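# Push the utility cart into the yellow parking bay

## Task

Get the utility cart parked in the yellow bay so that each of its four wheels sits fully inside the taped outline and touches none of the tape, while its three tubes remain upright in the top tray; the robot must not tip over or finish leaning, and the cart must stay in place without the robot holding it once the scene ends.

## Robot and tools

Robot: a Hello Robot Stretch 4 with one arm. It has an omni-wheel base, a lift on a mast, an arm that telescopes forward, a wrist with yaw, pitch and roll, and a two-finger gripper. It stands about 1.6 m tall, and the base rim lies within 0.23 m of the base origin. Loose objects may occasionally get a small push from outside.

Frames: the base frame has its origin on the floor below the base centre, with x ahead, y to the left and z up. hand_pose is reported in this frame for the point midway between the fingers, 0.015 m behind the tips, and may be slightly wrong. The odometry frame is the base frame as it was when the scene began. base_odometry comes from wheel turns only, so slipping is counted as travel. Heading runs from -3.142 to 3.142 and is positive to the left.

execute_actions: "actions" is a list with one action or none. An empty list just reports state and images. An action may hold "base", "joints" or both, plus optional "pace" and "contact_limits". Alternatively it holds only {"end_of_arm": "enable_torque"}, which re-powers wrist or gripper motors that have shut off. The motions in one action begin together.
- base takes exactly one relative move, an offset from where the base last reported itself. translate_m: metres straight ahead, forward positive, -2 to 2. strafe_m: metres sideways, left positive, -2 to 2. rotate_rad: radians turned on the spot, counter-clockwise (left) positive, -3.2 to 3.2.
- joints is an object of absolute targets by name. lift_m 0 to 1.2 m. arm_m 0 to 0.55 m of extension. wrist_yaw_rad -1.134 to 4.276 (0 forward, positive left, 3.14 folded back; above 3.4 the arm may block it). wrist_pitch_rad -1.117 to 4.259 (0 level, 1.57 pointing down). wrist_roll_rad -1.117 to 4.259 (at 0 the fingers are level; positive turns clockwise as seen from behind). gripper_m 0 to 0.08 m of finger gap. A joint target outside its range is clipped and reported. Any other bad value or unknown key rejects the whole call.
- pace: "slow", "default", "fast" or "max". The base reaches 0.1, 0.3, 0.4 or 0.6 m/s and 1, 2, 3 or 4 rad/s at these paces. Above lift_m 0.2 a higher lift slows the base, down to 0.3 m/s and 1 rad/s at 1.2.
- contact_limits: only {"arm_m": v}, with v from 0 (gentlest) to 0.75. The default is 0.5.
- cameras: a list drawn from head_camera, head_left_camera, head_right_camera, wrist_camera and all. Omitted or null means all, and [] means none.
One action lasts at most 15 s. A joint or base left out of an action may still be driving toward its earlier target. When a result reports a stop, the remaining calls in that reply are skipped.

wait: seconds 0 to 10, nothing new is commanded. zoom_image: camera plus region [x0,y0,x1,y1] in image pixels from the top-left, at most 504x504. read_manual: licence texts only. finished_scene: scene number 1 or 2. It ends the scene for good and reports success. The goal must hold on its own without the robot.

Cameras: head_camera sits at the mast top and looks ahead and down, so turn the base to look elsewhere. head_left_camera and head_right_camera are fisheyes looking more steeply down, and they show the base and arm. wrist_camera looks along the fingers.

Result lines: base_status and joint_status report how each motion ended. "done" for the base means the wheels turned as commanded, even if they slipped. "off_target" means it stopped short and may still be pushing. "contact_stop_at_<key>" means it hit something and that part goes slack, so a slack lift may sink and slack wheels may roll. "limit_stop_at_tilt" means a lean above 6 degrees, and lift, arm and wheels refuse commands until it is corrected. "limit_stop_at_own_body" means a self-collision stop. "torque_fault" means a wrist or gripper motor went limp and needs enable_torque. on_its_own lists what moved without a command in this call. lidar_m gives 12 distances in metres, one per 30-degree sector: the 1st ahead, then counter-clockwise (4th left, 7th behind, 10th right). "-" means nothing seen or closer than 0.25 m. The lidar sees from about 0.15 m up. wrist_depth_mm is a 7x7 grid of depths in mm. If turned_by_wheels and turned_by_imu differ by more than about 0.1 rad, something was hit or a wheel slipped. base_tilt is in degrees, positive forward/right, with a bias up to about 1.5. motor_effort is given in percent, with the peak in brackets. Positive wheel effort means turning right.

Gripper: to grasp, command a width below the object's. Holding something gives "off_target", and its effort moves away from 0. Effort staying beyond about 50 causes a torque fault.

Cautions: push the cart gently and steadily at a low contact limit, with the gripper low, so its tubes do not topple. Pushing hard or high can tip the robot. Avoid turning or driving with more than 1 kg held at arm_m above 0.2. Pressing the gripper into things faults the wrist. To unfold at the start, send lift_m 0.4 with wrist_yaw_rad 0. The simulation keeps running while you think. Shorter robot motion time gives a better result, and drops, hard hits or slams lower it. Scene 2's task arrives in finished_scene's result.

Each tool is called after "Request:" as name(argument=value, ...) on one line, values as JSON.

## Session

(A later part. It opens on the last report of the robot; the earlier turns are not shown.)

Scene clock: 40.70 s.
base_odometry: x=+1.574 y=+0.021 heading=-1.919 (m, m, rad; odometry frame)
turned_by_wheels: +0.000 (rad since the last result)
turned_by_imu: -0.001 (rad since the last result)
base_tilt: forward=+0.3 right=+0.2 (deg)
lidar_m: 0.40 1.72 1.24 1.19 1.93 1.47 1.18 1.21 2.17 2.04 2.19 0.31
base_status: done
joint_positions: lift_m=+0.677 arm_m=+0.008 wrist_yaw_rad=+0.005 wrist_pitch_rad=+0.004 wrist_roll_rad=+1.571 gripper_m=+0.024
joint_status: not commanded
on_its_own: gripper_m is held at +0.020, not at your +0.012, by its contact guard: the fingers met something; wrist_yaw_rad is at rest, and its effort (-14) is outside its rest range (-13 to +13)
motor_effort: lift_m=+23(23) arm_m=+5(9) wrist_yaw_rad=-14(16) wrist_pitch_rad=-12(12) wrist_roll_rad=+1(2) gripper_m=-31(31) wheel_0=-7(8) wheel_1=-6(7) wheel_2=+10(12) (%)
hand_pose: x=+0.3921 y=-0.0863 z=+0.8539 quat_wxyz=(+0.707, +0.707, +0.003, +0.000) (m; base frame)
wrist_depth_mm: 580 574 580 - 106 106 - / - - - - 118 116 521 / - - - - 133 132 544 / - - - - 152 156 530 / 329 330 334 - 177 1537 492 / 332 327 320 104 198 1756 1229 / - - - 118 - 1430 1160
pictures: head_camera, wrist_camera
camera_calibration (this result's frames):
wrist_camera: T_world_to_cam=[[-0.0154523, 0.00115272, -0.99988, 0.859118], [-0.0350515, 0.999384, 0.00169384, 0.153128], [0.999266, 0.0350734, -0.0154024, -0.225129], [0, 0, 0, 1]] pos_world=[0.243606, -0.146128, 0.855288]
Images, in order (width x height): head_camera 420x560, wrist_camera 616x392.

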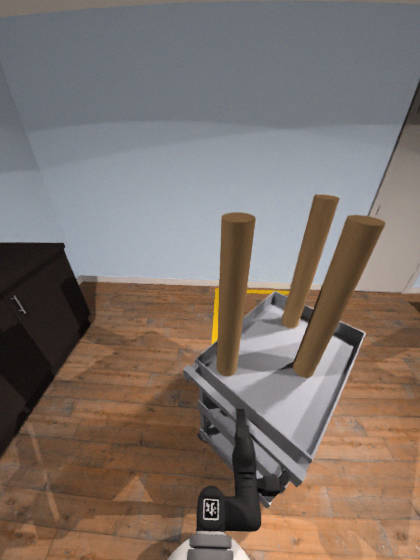

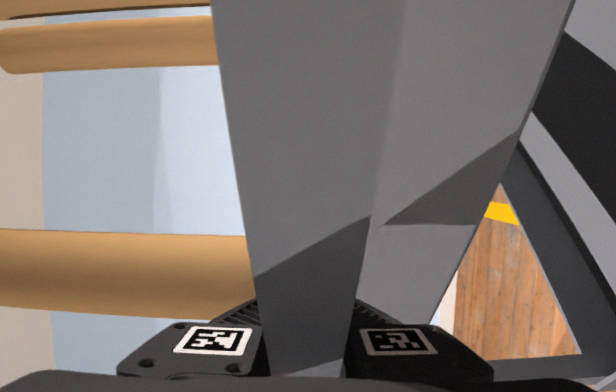

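Request:
execute_actions(actions=[])

Scene clock: 42.33 s.
base_odometry: x=+1.574 y=+0.021 heading=-1.919 (m, m, rad; odometry frame)
turned_by_wheels: +0.000 (rad since the last result)
turned_by_imu: -0.001 (rad since the last result)
base_tilt: forward=+0.3 right=+0.1 (deg)
lidar_m: 0.42 1.70 1.23 1.18 1.96 1.49 1.14 1.19 2.15 2.07 2.19 0.29
base_status: done
joint_positions: lift_m=+0.677 arm_m=+0.008 wrist_yaw_rad=+0.005 wrist_pitch_rad=+0.004 wrist_roll_rad=+1.571 gripper_m=+0.024
joint_status: not commanded
on_its_own: gripper_m is held at +0.020, not at your +0.012, by its contact guard: the fingers met something; wrist_yaw_rad is at rest, and its effort (-15) is outside its rest range (-13 to +13)
motor_effort: lift_m=+23(23) arm_m=+5(9) wrist_yaw_rad=-15(16) wrist_pitch_rad=-12(12) wrist_roll_rad=+1(2) gripper_m=-31(31) wheel_0=-7(8) wheel_1=-6(7) wheel_2=+9(12) (%)
hand_pose: x=+0.3921 y=-0.0863 z=+0.8539 quat_wxyz=(+0.707, +0.707, +0.003, +0.000) (m; base frame)
wrist_depth_mm: 580 574 580 - 106 106 - / - - - - 117 116 525 / - - - - 133 132 544 / - - - - 152 156 530 / 329 330 334 - 177 1537 488 / 332 327 322 104 198 1756 1255 / - - - 117 - 1464 1160
pictures: head_camera, head_left_camera, head_right_camera, wrist_camera
camera_calibration (this result's frames):
wrist_camera: T_world_to_cam=[[-0.0154523, 0.00115236, -0.99988, 0.859118], [-0.0350518, 0.999384, 0.00169348, 0.153128], [0.999266, 0.0350737, -0.0154024, -0.225129], [0, 0, 0, 1]] pos_world=[0.243606, -0.146128, 0.855288]
Images, in order (width x height): head_camera 420x560, head_left_camera 420x672, head_right_camera 420x672, wrist_camera 616x392.

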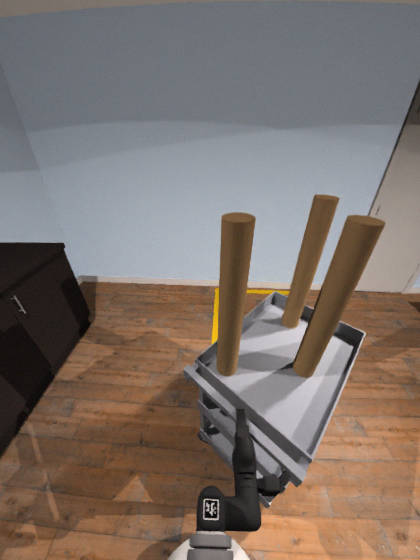

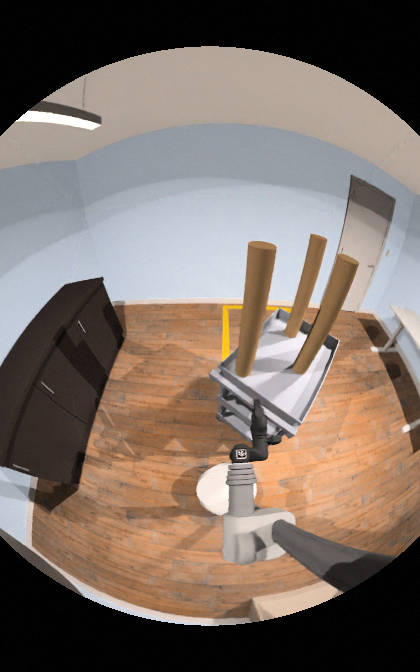

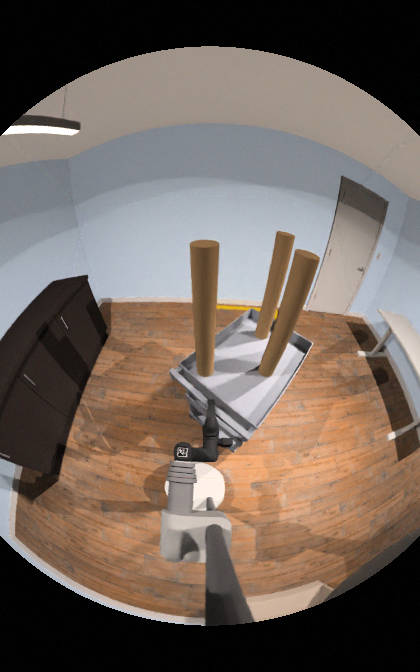

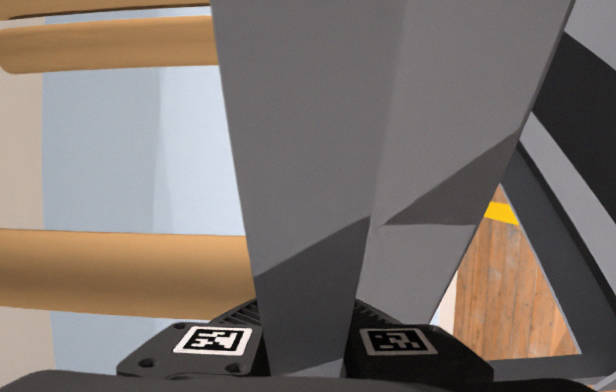

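Request:
zoom_image(camera="head_camera", region=[160, 260, 400, 500])

Region (160, 260, 400, 500) of head_camera's 420x560 image, scaled by 2.100, with more detail than that image has.

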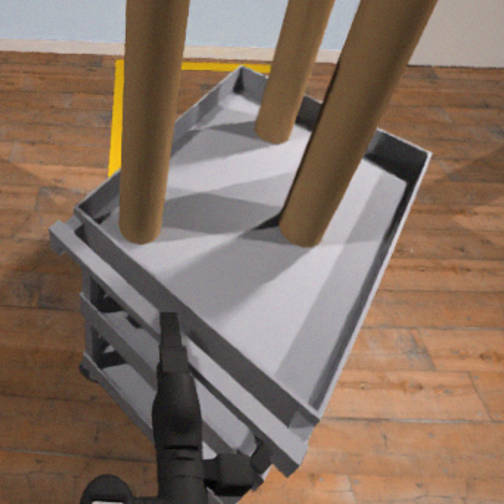

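Request:
execute_actions(actions=[{"base": {"strafe_m": -0.15}, "pace": "slow"}])

Scene clock: 47.63 s.
base_odometry: x=+1.433 y=+0.072 heading=-1.918 (m, m, rad; odometry frame)
turned_by_wheels: +0.001 (rad since the last result)
turned_by_imu: -0.001 (rad since the last result)
base_tilt: forward=+0.3 right=+0.1 (deg)
lidar_m: 0.41 1.91 1.38 1.30 2.02 1.49 1.14 1.23 2.19 1.91 2.02 0.33
base_status: done
joint_positions: lift_m=+0.677 arm_m=+0.008 wrist_yaw_rad=+0.006 wrist_pitch_rad=+0.004 wrist_roll_rad=+1.570 gripper_m=+0.024
joint_status: not commanded
on_its_own: gripper_m is held at +0.020, not at your +0.012, by its contact guard: the fingers met something; wrist_yaw_rad is at rest, and its effort (-16) is outside its rest range (-13 to +13)
motor_effort: lift_m=+23(23) arm_m=+5(5) wrist_yaw_rad=-16(26) wrist_pitch_rad=-10(12) wrist_roll_rad=+3(3) gripper_m=-30(31) wheel_0=+10(13) wheel_1=-4(9) wheel_2=+1(11) (%)
hand_pose: x=+0.3921 y=-0.0862 z=+0.8541 quat_wxyz=(+0.707, +0.707, +0.003, +0.001) (m; base frame)
wrist_depth_mm: 603 597 488 - 112 111 - / 615 621 621 - 123 121 530 / - - - - 137 136 549 / - - - - 154 162 544 / 345 351 359 - 176 1576 500 / 320 320 319 105 193 1756 1160 / - - - 119 - 1537 1229
pictures: head_camera, head_left_camera, head_right_camera, wrist_camera
camera_calibration (this result's frames):
wrist_camera: T_world_to_cam=[[-0.014729, 0.000953885, -0.999891, 0.858984], [-0.0354886, 0.999369, 0.00147616, 0.153392], [0.999262, 0.0355065, -0.0146858, -0.225741], [0, 0, 0, 1]] pos_world=[0.24367, -0.1461, 0.855349]
Images, in order (width x height): head_camera 420x560, head_left_camera 420x672, head_right_camera 420x672, wrist_camera 616x392.

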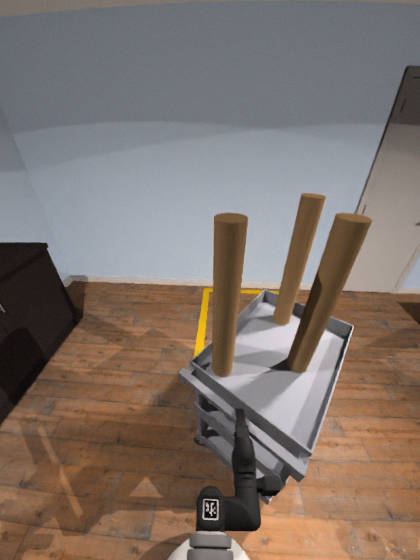

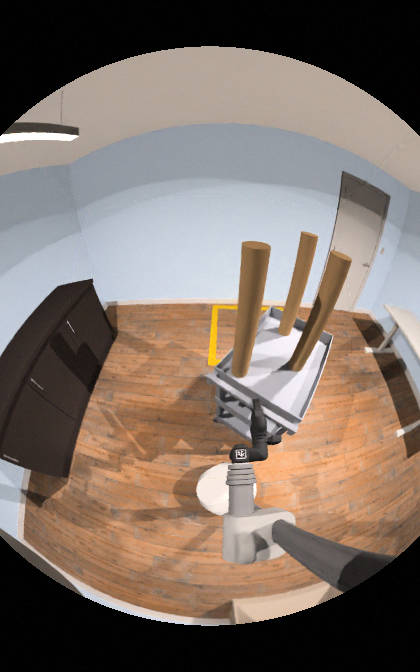

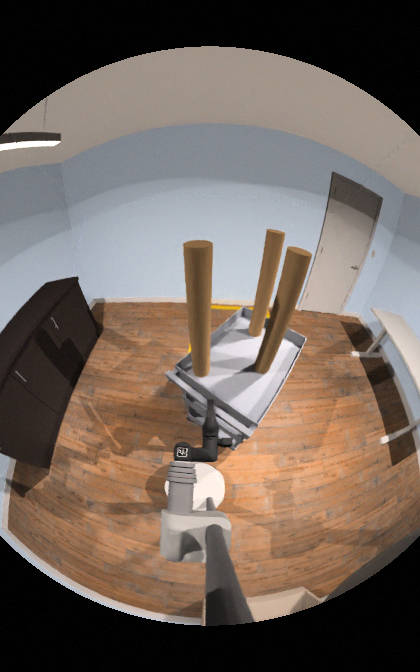

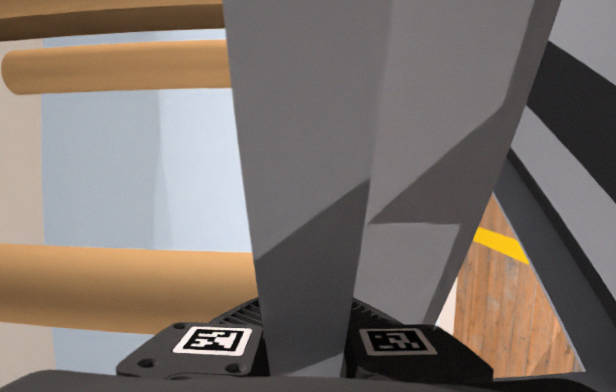

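Request:
zoom_image(camera="head_camera", region=[160, 260, 400, 500])

Region (160, 260, 400, 500) of head_camera's 420x560 image, scaled by 2.100, with more detail than that image has.

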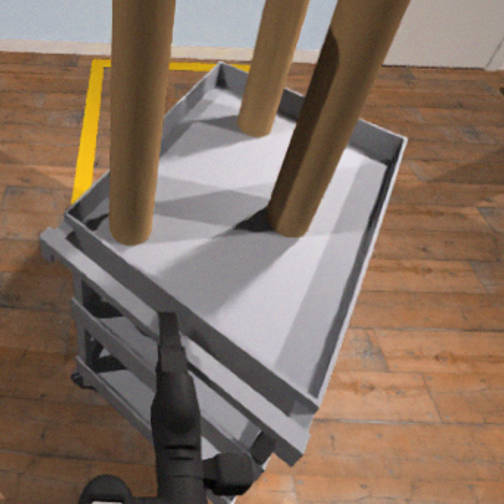

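Request:
zoom_image(camera="head_left_camera", region=[180, 290, 360, 470])

Request:
zoom_image(camera="head_right_camera", region=[150, 290, 330, 470])

Region (180, 290, 360, 470) of head_left_camera's 420x672 image, scaled by 2.800, with more detail than that image has.

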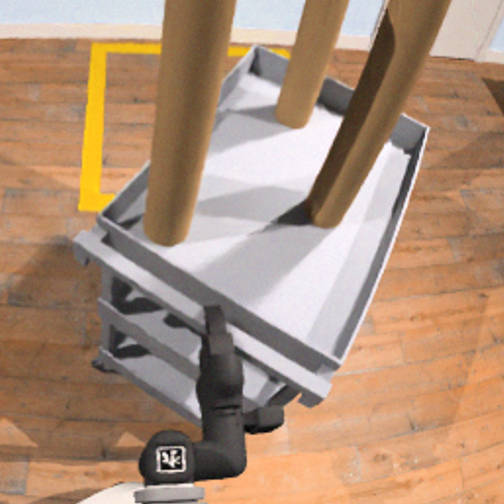

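Region (150, 290, 330, 470) of head_right_camera's 420x672 image, scaled by 2.800, with more detail than that image has.

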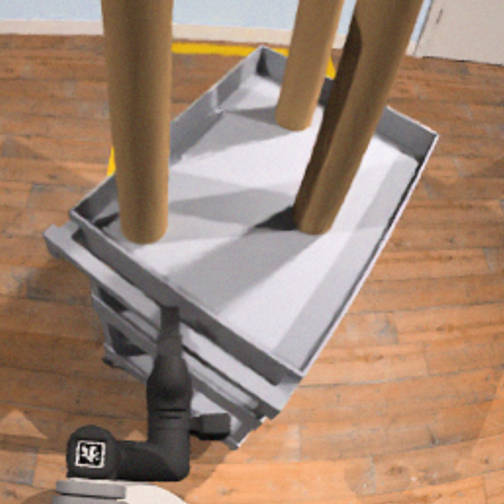

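Request:
execute_actions(actions=[{"base": {"strafe_m": -0.15}, "joints": {"gripper_m": 0.0225}, "pace": "slow"}])

Scene clock: 54.00 s.
base_odometry: x=+1.292 y=+0.123 heading=-1.918 (m, m, rad; odometry frame)
turned_by_wheels: +0.000 (rad since the last result)
turned_by_imu: -0.001 (rad since the last result)
base_tilt: forward=+0.3 right=+0.2 (deg)
lidar_m: 0.42 0.52 1.51 1.48 1.98 1.51 1.14 1.21 2.18 1.76 1.90 0.33
base_status: done
joint_positions: lift_m=+0.677 arm_m=+0.008 wrist_yaw_rad=+0.002 wrist_pitch_rad=+0.003 wrist_roll_rad=+1.570 gripper_m=+0.024
joint_status: all done
motor_effort: lift_m=+23(23) arm_m=+5(5) wrist_yaw_rad=-6(17) wrist_pitch_rad=-9(10) wrist_roll_rad=+3(4) gripper_m=-13(30) wheel_0=+8(14) wheel_1=-4(7) wheel_2=+0(3) (%)
hand_pose: x=+0.3918 y=-0.0870 z=+0.8542 quat_wxyz=(+0.707, +0.707, +0.002, +0.000) (m; base frame)
wrist_depth_mm: 366 366 366 - 121 120 - / 627 627 627 - 130 129 554 / - - - - 142 144 549 / - - - - 157 163 544 / - - - - 175 574 525 / 315 317 317 106 187 1661 480 / 329 317 - 119 - 1537 1229
pictures: head_camera, head_left_camera, head_right_camera, wrist_camera
camera_calibration (this result's frames):
wrist_camera: T_world_to_cam=[[-0.0144503, 0.000831008, -0.999895, 0.858929], [-0.0320154, 0.999487, 0.00129335, 0.152927], [0.999383, 0.0320307, -0.0144163, -0.225993], [0, 0, 0, 1]] pos_world=[0.243161, -0.146323, 0.855383]
Images, in order (width x height): head_camera 420x560, head_left_camera 420x672, head_right_camera 420x672, wrist_camera 616x392.

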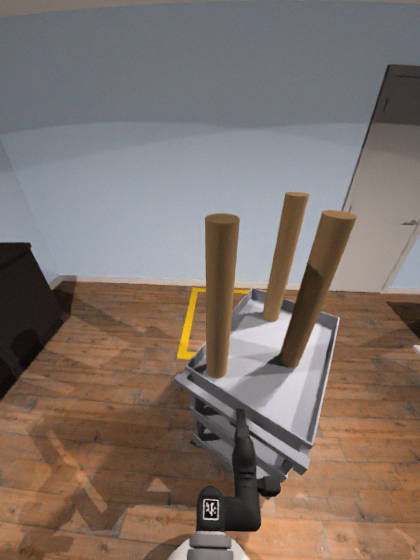

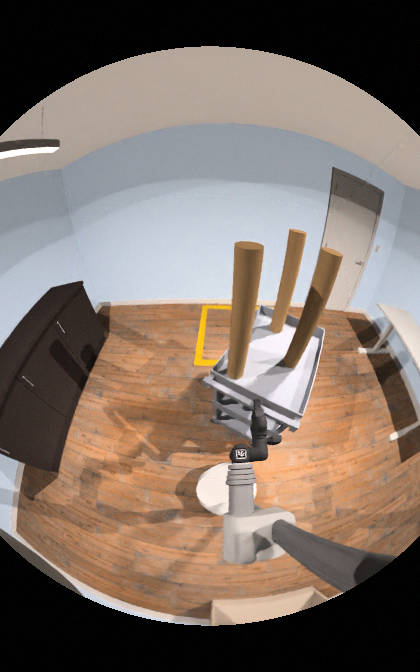

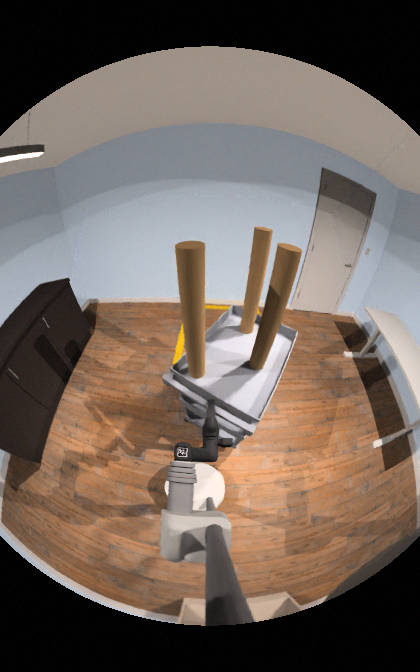

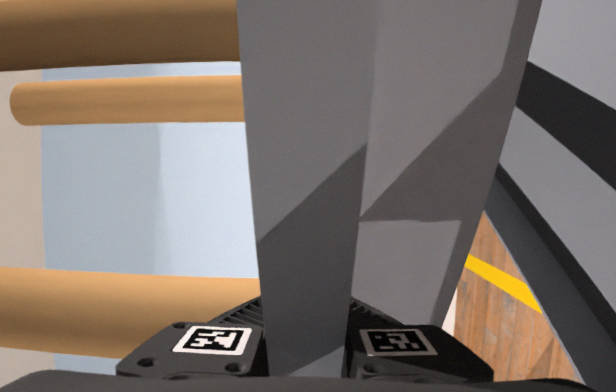

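Request:
zoom_image(camera="head_camera", region=[160, 260, 400, 500])

Region (160, 260, 400, 500) of head_camera's 420x560 image, scaled by 2.100, with more detail than that image has.

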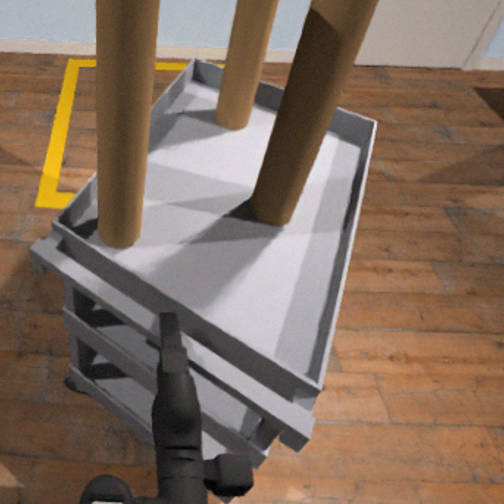

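Request:
execute_actions(actions=[{"base": {"translate_m": -0.15}, "pace": "slow"}])

Request:
zoom_image(camera="head_camera", region=[160, 260, 400, 500])

Scene clock: 60.20 s.
base_odometry: x=+1.343 y=+0.264 heading=-1.919 (m, m, rad; odometry frame)
turned_by_wheels: -0.001 (rad since the last result)
turned_by_imu: -0.004 (rad since the last result)
base_tilt: forward=+0.3 right=+0.2 (deg)
lidar_m: 0.37 0.47 1.54 1.48 1.79 1.34 0.99 1.05 1.94 1.76 1.83 0.34
base_status: done
joint_positions: lift_m=+0.677 arm_m=+0.008 wrist_yaw_rad=-0.005 wrist_pitch_rad=+0.004 wrist_roll_rad=+1.570 gripper_m=+0.024
joint_status: not commanded
on_its_own: wrist_yaw_rad is at rest, and its effort (+14) is outside its rest range (-13 to +13)
motor_effort: lift_m=+23(23) arm_m=+5(5) wrist_yaw_rad=+14(14) wrist_pitch_rad=-12(12) wrist_roll_rad=+1(3) gripper_m=-12(13) wheel_0=-10(12) wheel_1=-5(9) wheel_2=+3(12) (%)
hand_pose: x=+0.3913 y=-0.0884 z=+0.8539 quat_wxyz=(+0.707, +0.707, +0.000, -0.003) (m; base frame)
wrist_depth_mm: 384 384 387 - 132 131 554 / 399 404 407 - 140 141 554 / 654 654 654 - 150 153 544 / - - - - 163 640 544 / - - - 104 177 615 539 / 327 330 334 113 186 1661 496 / 304 306 - 122 - 1537 1205
pictures: head_camera, head_left_camera, head_right_camera, wrist_camera
camera_calibration (this result's frames):
wrist_camera: T_world_to_cam=[[-0.0155016, 0.000959495, -0.999879, 0.859107], [-0.0251442, 0.999683, 0.00134913, 0.151652], [0.999564, 0.0251621, -0.0154725, -0.225213], [0, 0, 0, 1]] pos_world=[0.242245, -0.146761, 0.855314]
Images, in order (width x height): head_camera 420x560, head_left_camera 420x672, head_right_camera 420x672, wrist_camera 616x392.

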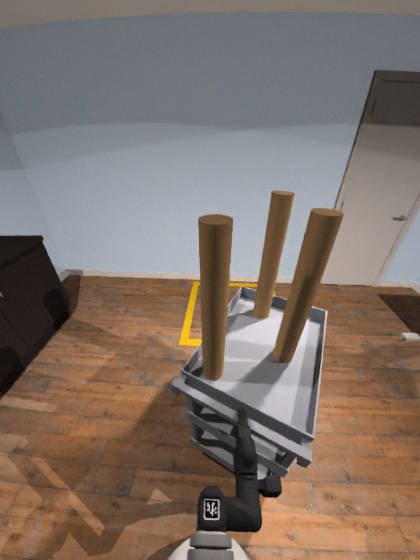

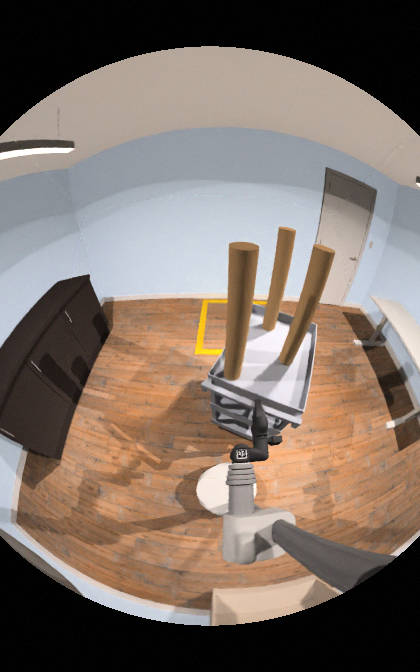

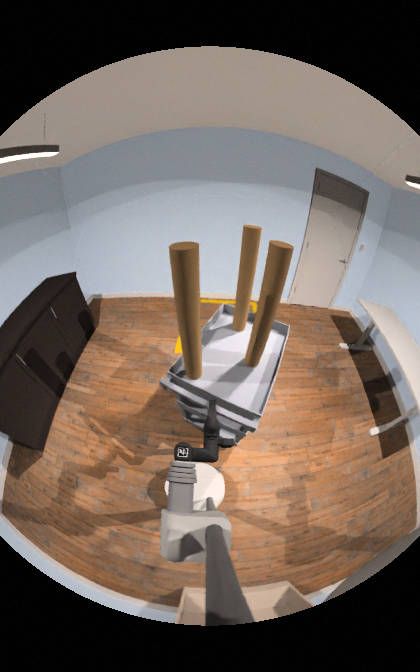

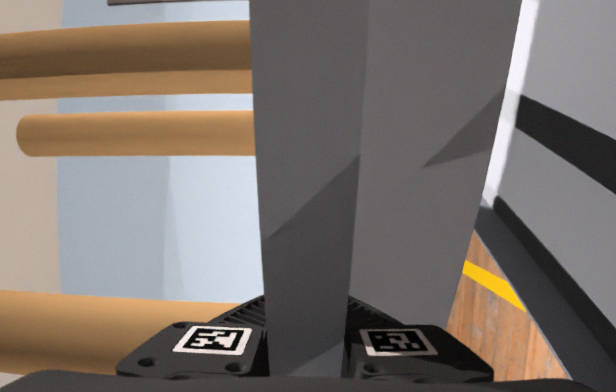

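Region (160, 260, 400, 500) of head_camera's 420x560 image, scaled by 2.100, with more detail than that image has.

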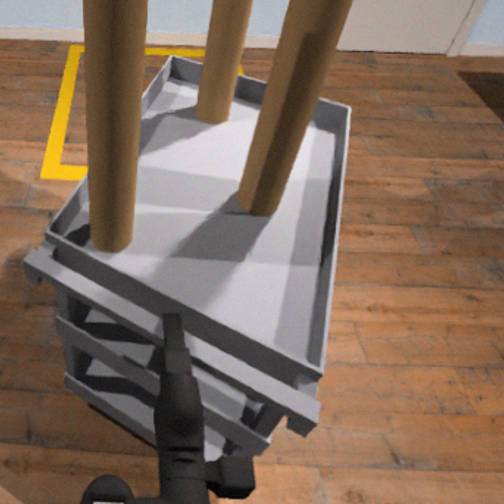

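Request:
execute_actions(actions=[{"base": {"translate_m": -0.068}, "joints": {"gripper_m": 0.06}}], cameras=["head_camera", "wrist_camera"])

Request:
execute_actions(actions=[{"base": {"strafe_m": -0.139}}])

Request:
zoom_image(camera="head_camera", region=[140, 260, 380, 500])

Scene clock: 65.90 s.
base_odometry: x=+1.366 y=+0.327 heading=-1.919 (m, m, rad; odometry frame)
turned_by_wheels: +0.000 (rad since the last result)
turned_by_imu: -0.002 (rad since the last result)
base_tilt: forward=+0.3 right=+0.2 (deg)
lidar_m: 0.44 2.15 1.53 1.49 1.65 1.28 0.92 0.98 1.89 1.78 1.85 0.41
base_status: done
joint_positions: lift_m=+0.677 arm_m=+0.008 wrist_yaw_rad=+0.000 wrist_pitch_rad=+0.003 wrist_roll_rad=+1.571 gripper_m=+0.060
joint_status: all done
motor_effort: lift_m=+23(23) arm_m=+5(5) wrist_yaw_rad=+1(14) wrist_pitch_rad=-8(12) wrist_roll_rad=+1(2) gripper_m=+2(10) wheel_0=-4(11) wheel_1=-3(10) wheel_2=+2(10) (%)
hand_pose: x=+0.3917 y=-0.0875 z=+0.8542 quat_wxyz=(+0.707, +0.707, +0.001, -0.001) (m; base frame)
wrist_depth_mm: - - - 135 188 715 554 / 455 455 462 144 200 723 554 / 732 723 723 155 216 788 544 / - - - 167 232 759 549 / - - - 182 252 723 544 / 375 373 370 272 266 1661 504 / - - 260 297 139 - -
pictures: head_camera, wrist_camera
camera_calibration (this result's frames):
wrist_camera: T_world_to_cam=[[-0.0141754, 0.00146903, -0.999898, 0.858936], [-0.0297043, 0.999557, 0.00188964, 0.152006], [0.999458, 0.029728, -0.0141255, -0.226345], [0, 0, 0, 1]] pos_world=[0.242913, -0.146472, 0.855365]
Images, in order (width x height): head_camera 420x560, wrist_camera 616x392.

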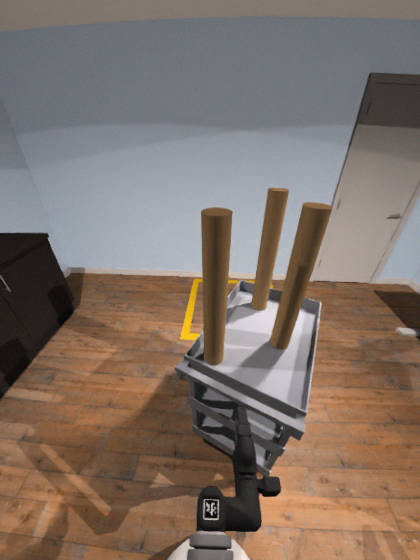

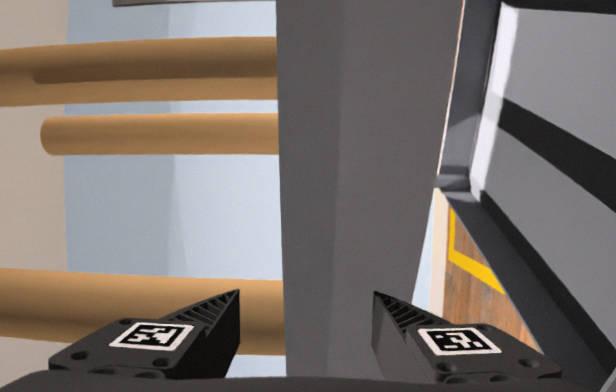

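Scene clock: 67.57 s.
base_odometry: x=+1.236 y=+0.375 heading=-1.919 (m, m, rad; odometry frame)
turned_by_wheels: +0.000 (rad since the last result)
turned_by_imu: +0.000 (rad since the last result)
base_tilt: forward=+0.3 right=+0.1 (deg)
lidar_m: 0.39 0.49 1.68 1.61 1.72 1.28 0.92 0.98 1.87 1.61 1.70 0.41
base_status: done
joint_positions: lift_m=+0.677 arm_m=+0.008 wrist_yaw_rad=+0.000 wrist_pitch_rad=+0.003 wrist_roll_rad=+1.571 gripper_m=+0.060
joint_status: not commanded
motor_effort: lift_m=+23(23) arm_m=+4(5) wrist_yaw_rad=+0(1) wrist_pitch_rad=-9(9) wrist_roll_rad=-1(1) gripper_m=+5(2) wheel_0=+2(13) wheel_1=-2(11) wheel_2=+0(3) (%)
hand_pose: x=+0.3917 y=-0.0875 z=+0.8542 quat_wxyz=(+0.707, +0.707, +0.001, -0.001) (m; base frame)
wrist_depth_mm: - - - - - 1661 1205 / - - - 353 362 723 530 / 1983 - - 196 182 683 535 / 466 469 466 158 130 166 169 / - - - 106 106 634 544 / - - - 113 113 668 544 / - - - 126 139 - -
pictures: head_camera, head_left_camera, head_right_camera, wrist_camera
camera_calibration (this result's frames):
wrist_camera: T_world_to_cam=[[-0.0141756, 0.0014675, -0.999898, 0.858936], [-0.0298291, 0.999553, 0.00188988, 0.152028], [0.999454, 0.0298529, -0.0141254, -0.226344], [0, 0, 0, 1]] pos_world=[0.242932, -0.146464, 0.855365]
Images, in order (width x height): head_camera 420x560, head_left_camera 420x672, head_right_camera 420x672, wrist_camera 616x392.

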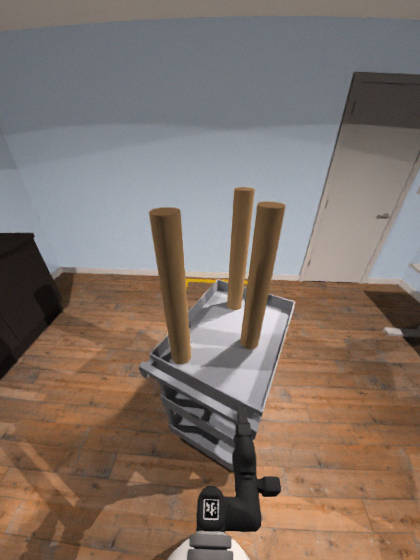

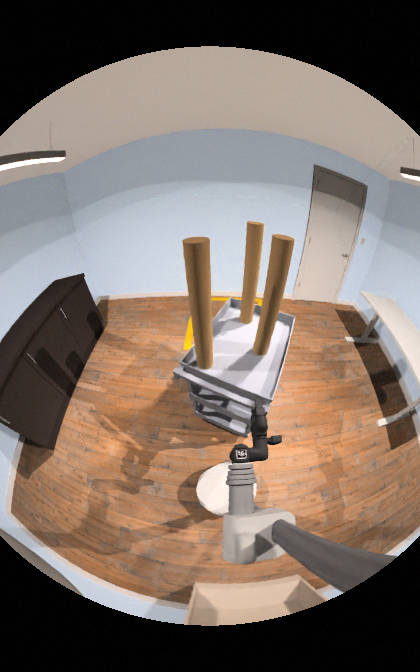

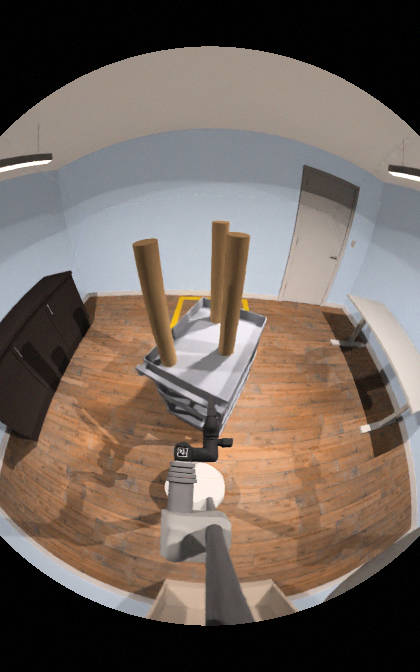

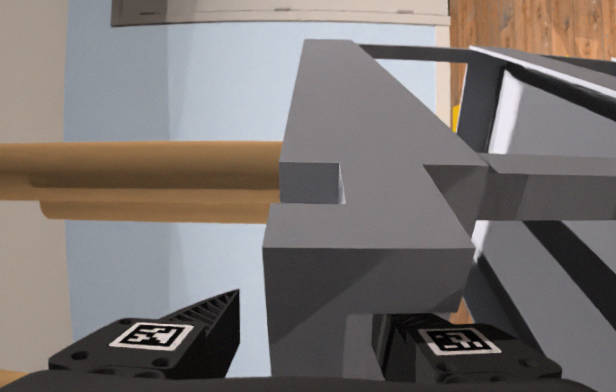

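Region (140, 260, 380, 500) of head_camera's 420x560 image, scaled by 2.100, with more detail than that image has.

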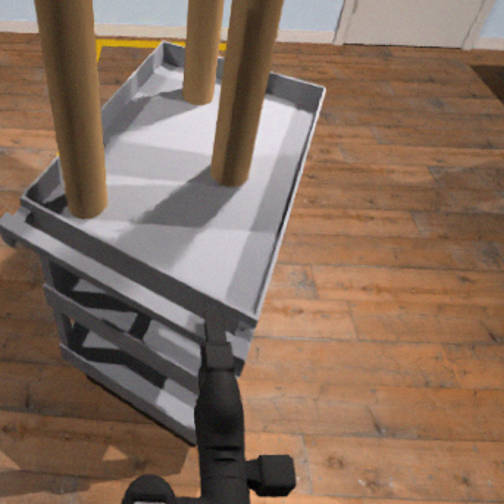

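Request:
zoom_image(camera="wrist_camera", region=[200, 130, 560, 392])

Request:
zoom_image(camera="head_right_camera", region=[150, 340, 290, 480])

Region (200, 130, 560, 392) of wrist_camera's 616x392 image, scaled by 1.400; it fills the top 367 rows of this view, and the rest is white.

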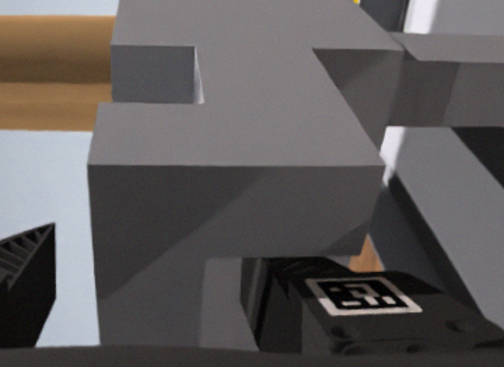

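Region (150, 340, 290, 480) of head_right_camera's 420x672 image, scaled by 3.600, with more detail than that image has.

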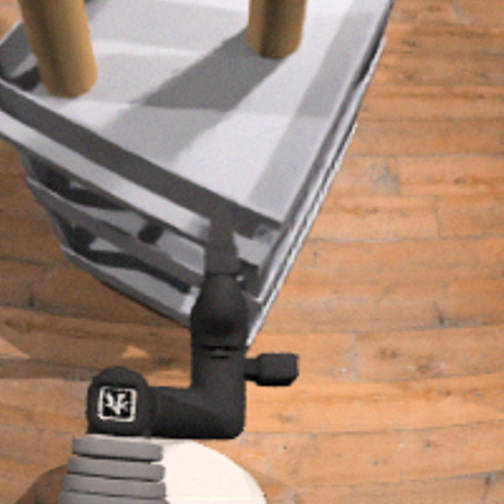

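Request:
execute_actions(actions=[{"joints": {"gripper_m": 0.012}}], cameras=["head_camera", "wrist_camera"])

Scene clock: 69.47 s.
base_odometry: x=+1.236 y=+0.375 heading=-1.919 (m, m, rad; odometry frame)
turned_by_wheels: +0.000 (rad since the last result)
turned_by_imu: -0.001 (rad since the last result)
base_tilt: forward=+0.3 right=+0.3 (deg)
lidar_m: 0.37 0.49 1.68 1.61 1.71 1.30 0.92 0.99 1.84 1.64 1.69 0.43
base_status: not commanded
joint_positions: lift_m=+0.677 arm_m=+0.008 wrist_yaw_rad=+0.000 wrist_pitch_rad=+0.003 wrist_roll_rad=+1.572 gripper_m=+0.024
joint_status: gripper_m off_target (ended at +0.024, target +0.012)
on_its_own: gripper_m is held at +0.019, not at your +0.012, by its contact guard: the fingers met something
motor_effort: lift_m=+23(23) arm_m=+5(5) wrist_yaw_rad=+0(0) wrist_pitch_rad=-10(10) wrist_roll_rad=-4(4) gripper_m=-36(38) wheel_0=+3(3) wheel_1=-2(2) wheel_2=+0(0) (%)
hand_pose: x=+0.3918 y=-0.0874 z=+0.8541 quat_wxyz=(+0.707, +0.708, +0.001, -0.001) (m; base frame)
wrist_depth_mm: - - - - - 1618 1205 / - - - 355 362 715 530 / 1983 - - 182 183 683 525 / 469 466 466 158 130 167 169 / - - - 106 106 676 544 / - - - 113 111 676 549 / - - - 123 - 609 544
pictures: head_camera, wrist_camera
camera_calibration (this result's frames):
wrist_camera: T_world_to_cam=[[-0.0146431, 0.00276815, -0.999889, 0.859126], [-0.0300213, 0.999544, 0.00320684, 0.150937], [0.999442, 0.0300649, -0.0145533, -0.225975], [0, 0, 0, 1]] pos_world=[0.242961, -0.146452, 0.855258]
Images, in order (width x height): head_camera 420x560, wrist_camera 616x392.

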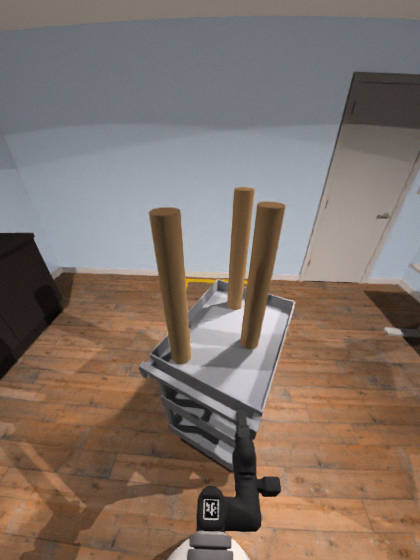

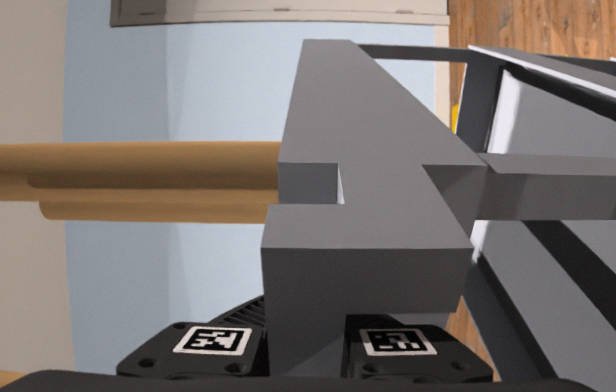

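Request:
execute_actions(actions=[{"base": {"translate_m": 0.3}, "pace": "slow"}])

Request:
zoom_image(camera="head_camera", region=[120, 250, 360, 490])

Scene clock: 73.87 s.
base_odometry: x=+1.133 y=+0.093 heading=-1.919 (m, m, rad; odometry frame)
turned_by_wheels: +0.000 (rad since the last result)
turned_by_imu: -0.003 (rad since the last result)
base_tilt: forward=+0.3 right=+0.2 (deg)
lidar_m: 0.36 0.43 1.71 1.61 2.13 1.59 1.20 1.30 2.30 1.62 1.72 0.41
base_status: done
joint_positions: lift_m=+0.677 arm_m=+0.008 wrist_yaw_rad=-0.003 wrist_pitch_rad=+0.003 wrist_roll_rad=+1.570 gripper_m=+0.023
joint_status: not commanded
on_its_own: gripper_m is held at +0.019, not at your +0.012, by its contact guard: the fingers met something
motor_effort: lift_m=+23(23) arm_m=+4(5) wrist_yaw_rad=+8(18) wrist_pitch_rad=-9(10) wrist_roll_rad=+2(4) gripper_m=-35(35) wheel_0=+5(9) wheel_1=+5(7) wheel_2=-7(18) (%)
hand_pose: x=+0.3915 y=-0.0880 z=+0.8542 quat_wxyz=(+0.707, +0.707, +0.000, -0.002) (m; base frame)
wrist_depth_mm: 1983 1983 1983 1921 1921 1756 1205 / 1983 1983 1983 - 1983 1756 1205 / - - 1983 445 741 768 580 / - 1983 1983 171 144 179 187 / 473 466 466 114 114 640 530 / - - 707 119 118 715 549 / - - - 124 - 654 544
pictures: head_camera, head_left_camera, head_right_camera, wrist_camera
camera_calibration (this result's frames):
wrist_camera: T_world_to_cam=[[-0.0141697, 0.00105303, -0.999899, 0.858907], [-0.0274345, 0.999623, 0.00144151, 0.151983], [0.999523, 0.0274521, -0.0141354, -0.226348], [0, 0, 0, 1]] pos_world=[0.24258, -0.146616, 0.855402]
Images, in order (width x height): head_camera 420x560, head_left_camera 420x672, head_right_camera 420x672, wrist_camera 616x392.

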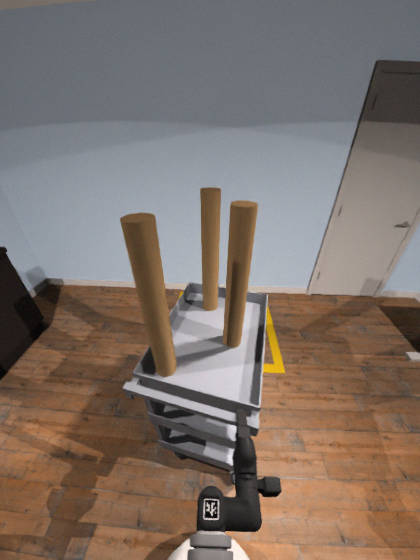

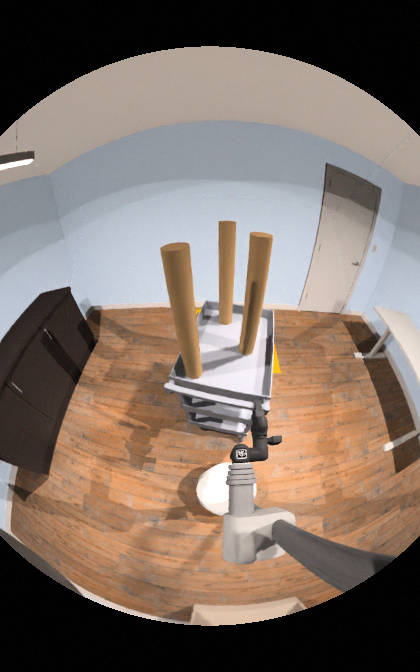

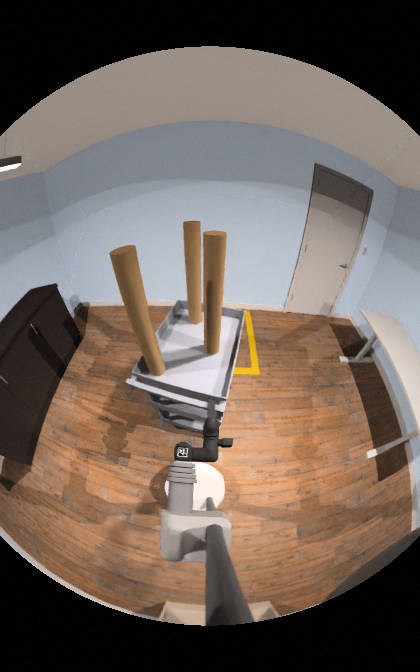

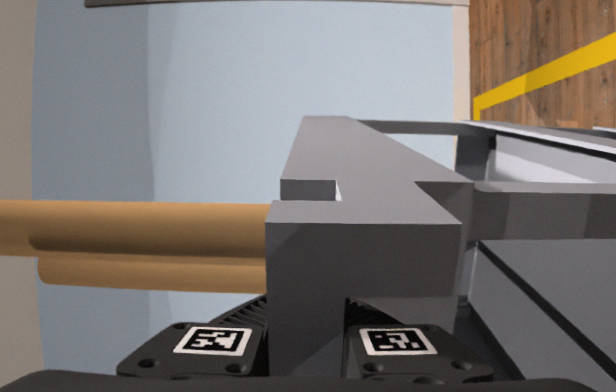

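Region (120, 250, 360, 490) of head_camera's 420x560 image, scaled by 2.100, with more detail than that image has.

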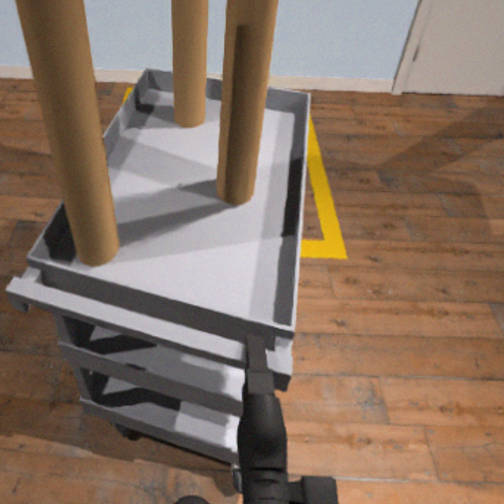

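Request:
zoom_image(camera="head_right_camera", region=[120, 290, 280, 450])

Region (120, 290, 280, 450) of head_right_camera's 420x672 image, scaled by 3.150, with more detail than that image has.

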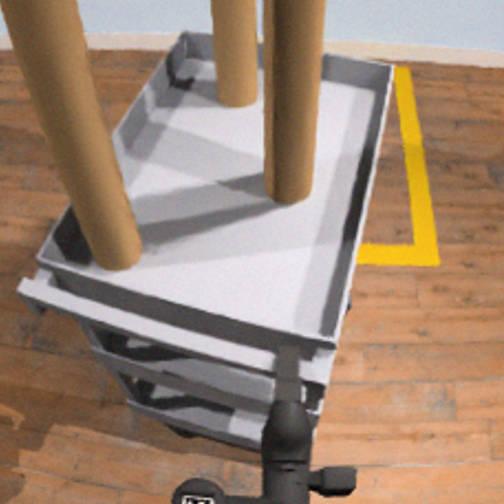

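Request:
execute_actions(actions=[{"base": {"strafe_m": -0.12}, "pace": "slow"}])

Request:
zoom_image(camera="head_camera", region=[100, 250, 340, 490])

Request:
zoom_image(camera="head_right_camera", region=[110, 290, 270, 450])

Scene clock: 78.27 s.
base_odometry: x=+1.021 y=+0.134 heading=-1.919 (m, m, rad; odometry frame)
turned_by_wheels: +0.000 (rad since the last result)
turned_by_imu: -0.001 (rad since the last result)
base_tilt: forward=+0.4 right=+0.2 (deg)
lidar_m: 0.33 0.39 1.82 1.73 2.11 1.59 1.21 1.30 2.31 1.51 1.57 0.42
base_status: done
joint_positions: lift_m=+0.677 arm_m=+0.008 wrist_yaw_rad=+0.009 wrist_pitch_rad=+0.004 wrist_roll_rad=+1.570 gripper_m=+0.023
joint_status: not commanded
on_its_own: gripper_m is held at +0.019, not at your +0.012, by its contact guard: the fingers met something; wrist_yaw_rad is at rest, and its effort (-27) is outside its rest range (-13 to +13)
motor_effort: lift_m=+23(23) arm_m=+5(5) wrist_yaw_rad=-27(27) wrist_pitch_rad=-11(10) wrist_roll_rad=+3(1) gripper_m=-33(35) wheel_0=+10(16) wheel_1=-5(7) wheel_2=+2(4) (%)
hand_pose: x=+0.3926 y=-0.0854 z=+0.8540 quat_wxyz=(+0.707, +0.707, +0.005, +0.002) (m; base frame)
wrist_depth_mm: 1921 1921 1921 1921 1921 1756 1229 / 1983 1921 1921 1983 1983 1756 1205 / 1983 1983 1983 1983 1921 1808 1255 / 1983 1983 1983 183 187 683 517 / 477 480 488 121 121 189 500 / 683 477 455 123 142 707 549 / - - - 124 - 683 544
pictures: head_camera, head_left_camera, head_right_camera, wrist_camera
camera_calibration (this result's frames):
wrist_camera: T_world_to_cam=[[-0.0150659, 0.000734032, -0.999886, 0.859045], [-0.0393864, 0.999223, 0.001327, 0.154221], [0.99911, 0.039402, -0.0150253, -0.225514], [0, 0, 0, 1]] pos_world=[0.24433, -0.145846, 0.855354]
Images, in order (width x height): head_camera 420x560, head_left_camera 420x672, head_right_camera 420x672, wrist_camera 616x392.

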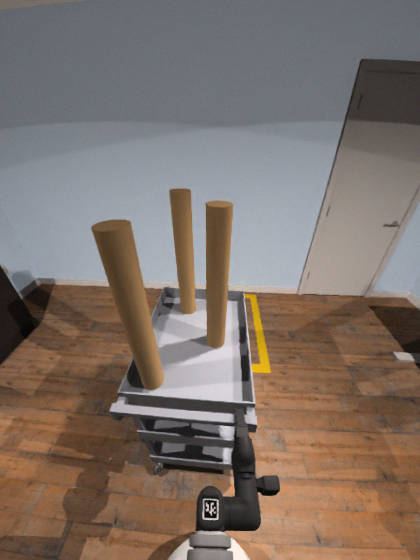

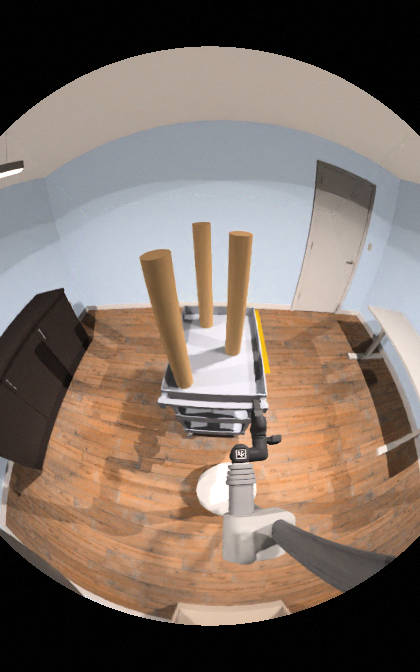

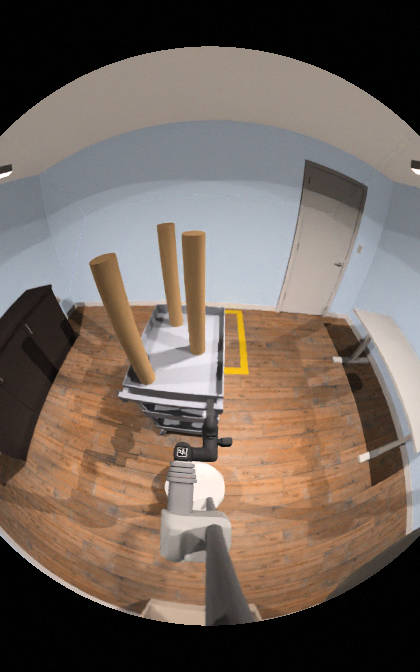

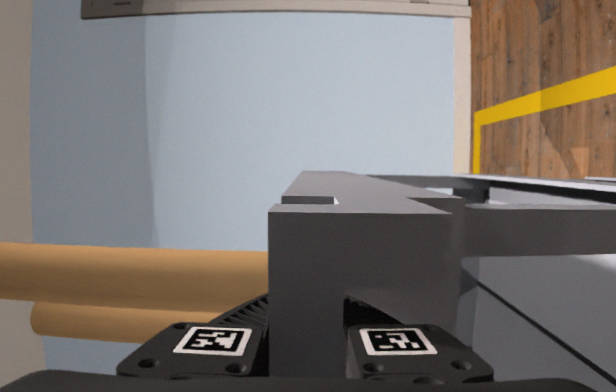

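Region (100, 250, 340, 490) of head_camera's 420x560 image, scaled by 2.100, with more detail than that image has.

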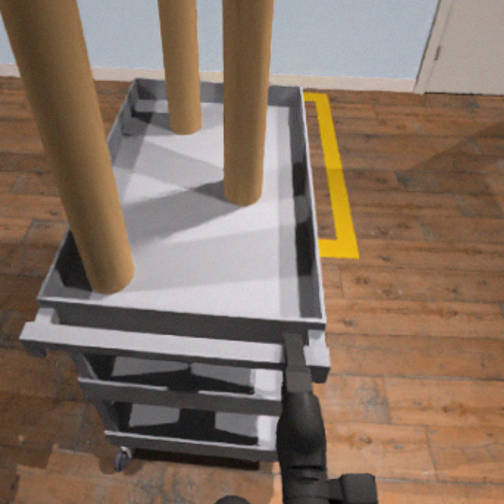

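Region (110, 290, 270, 450) of head_right_camera's 420x672 image, scaled by 3.150, with more detail than that image has.

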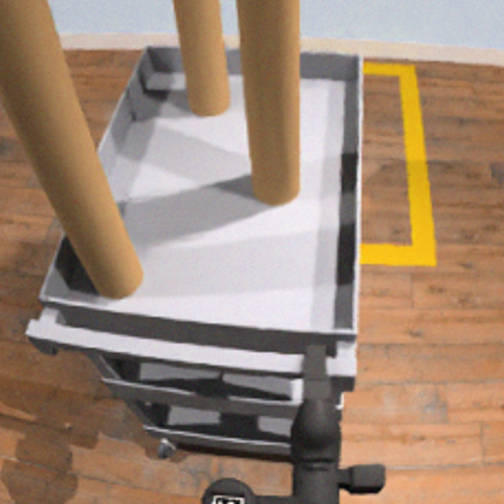

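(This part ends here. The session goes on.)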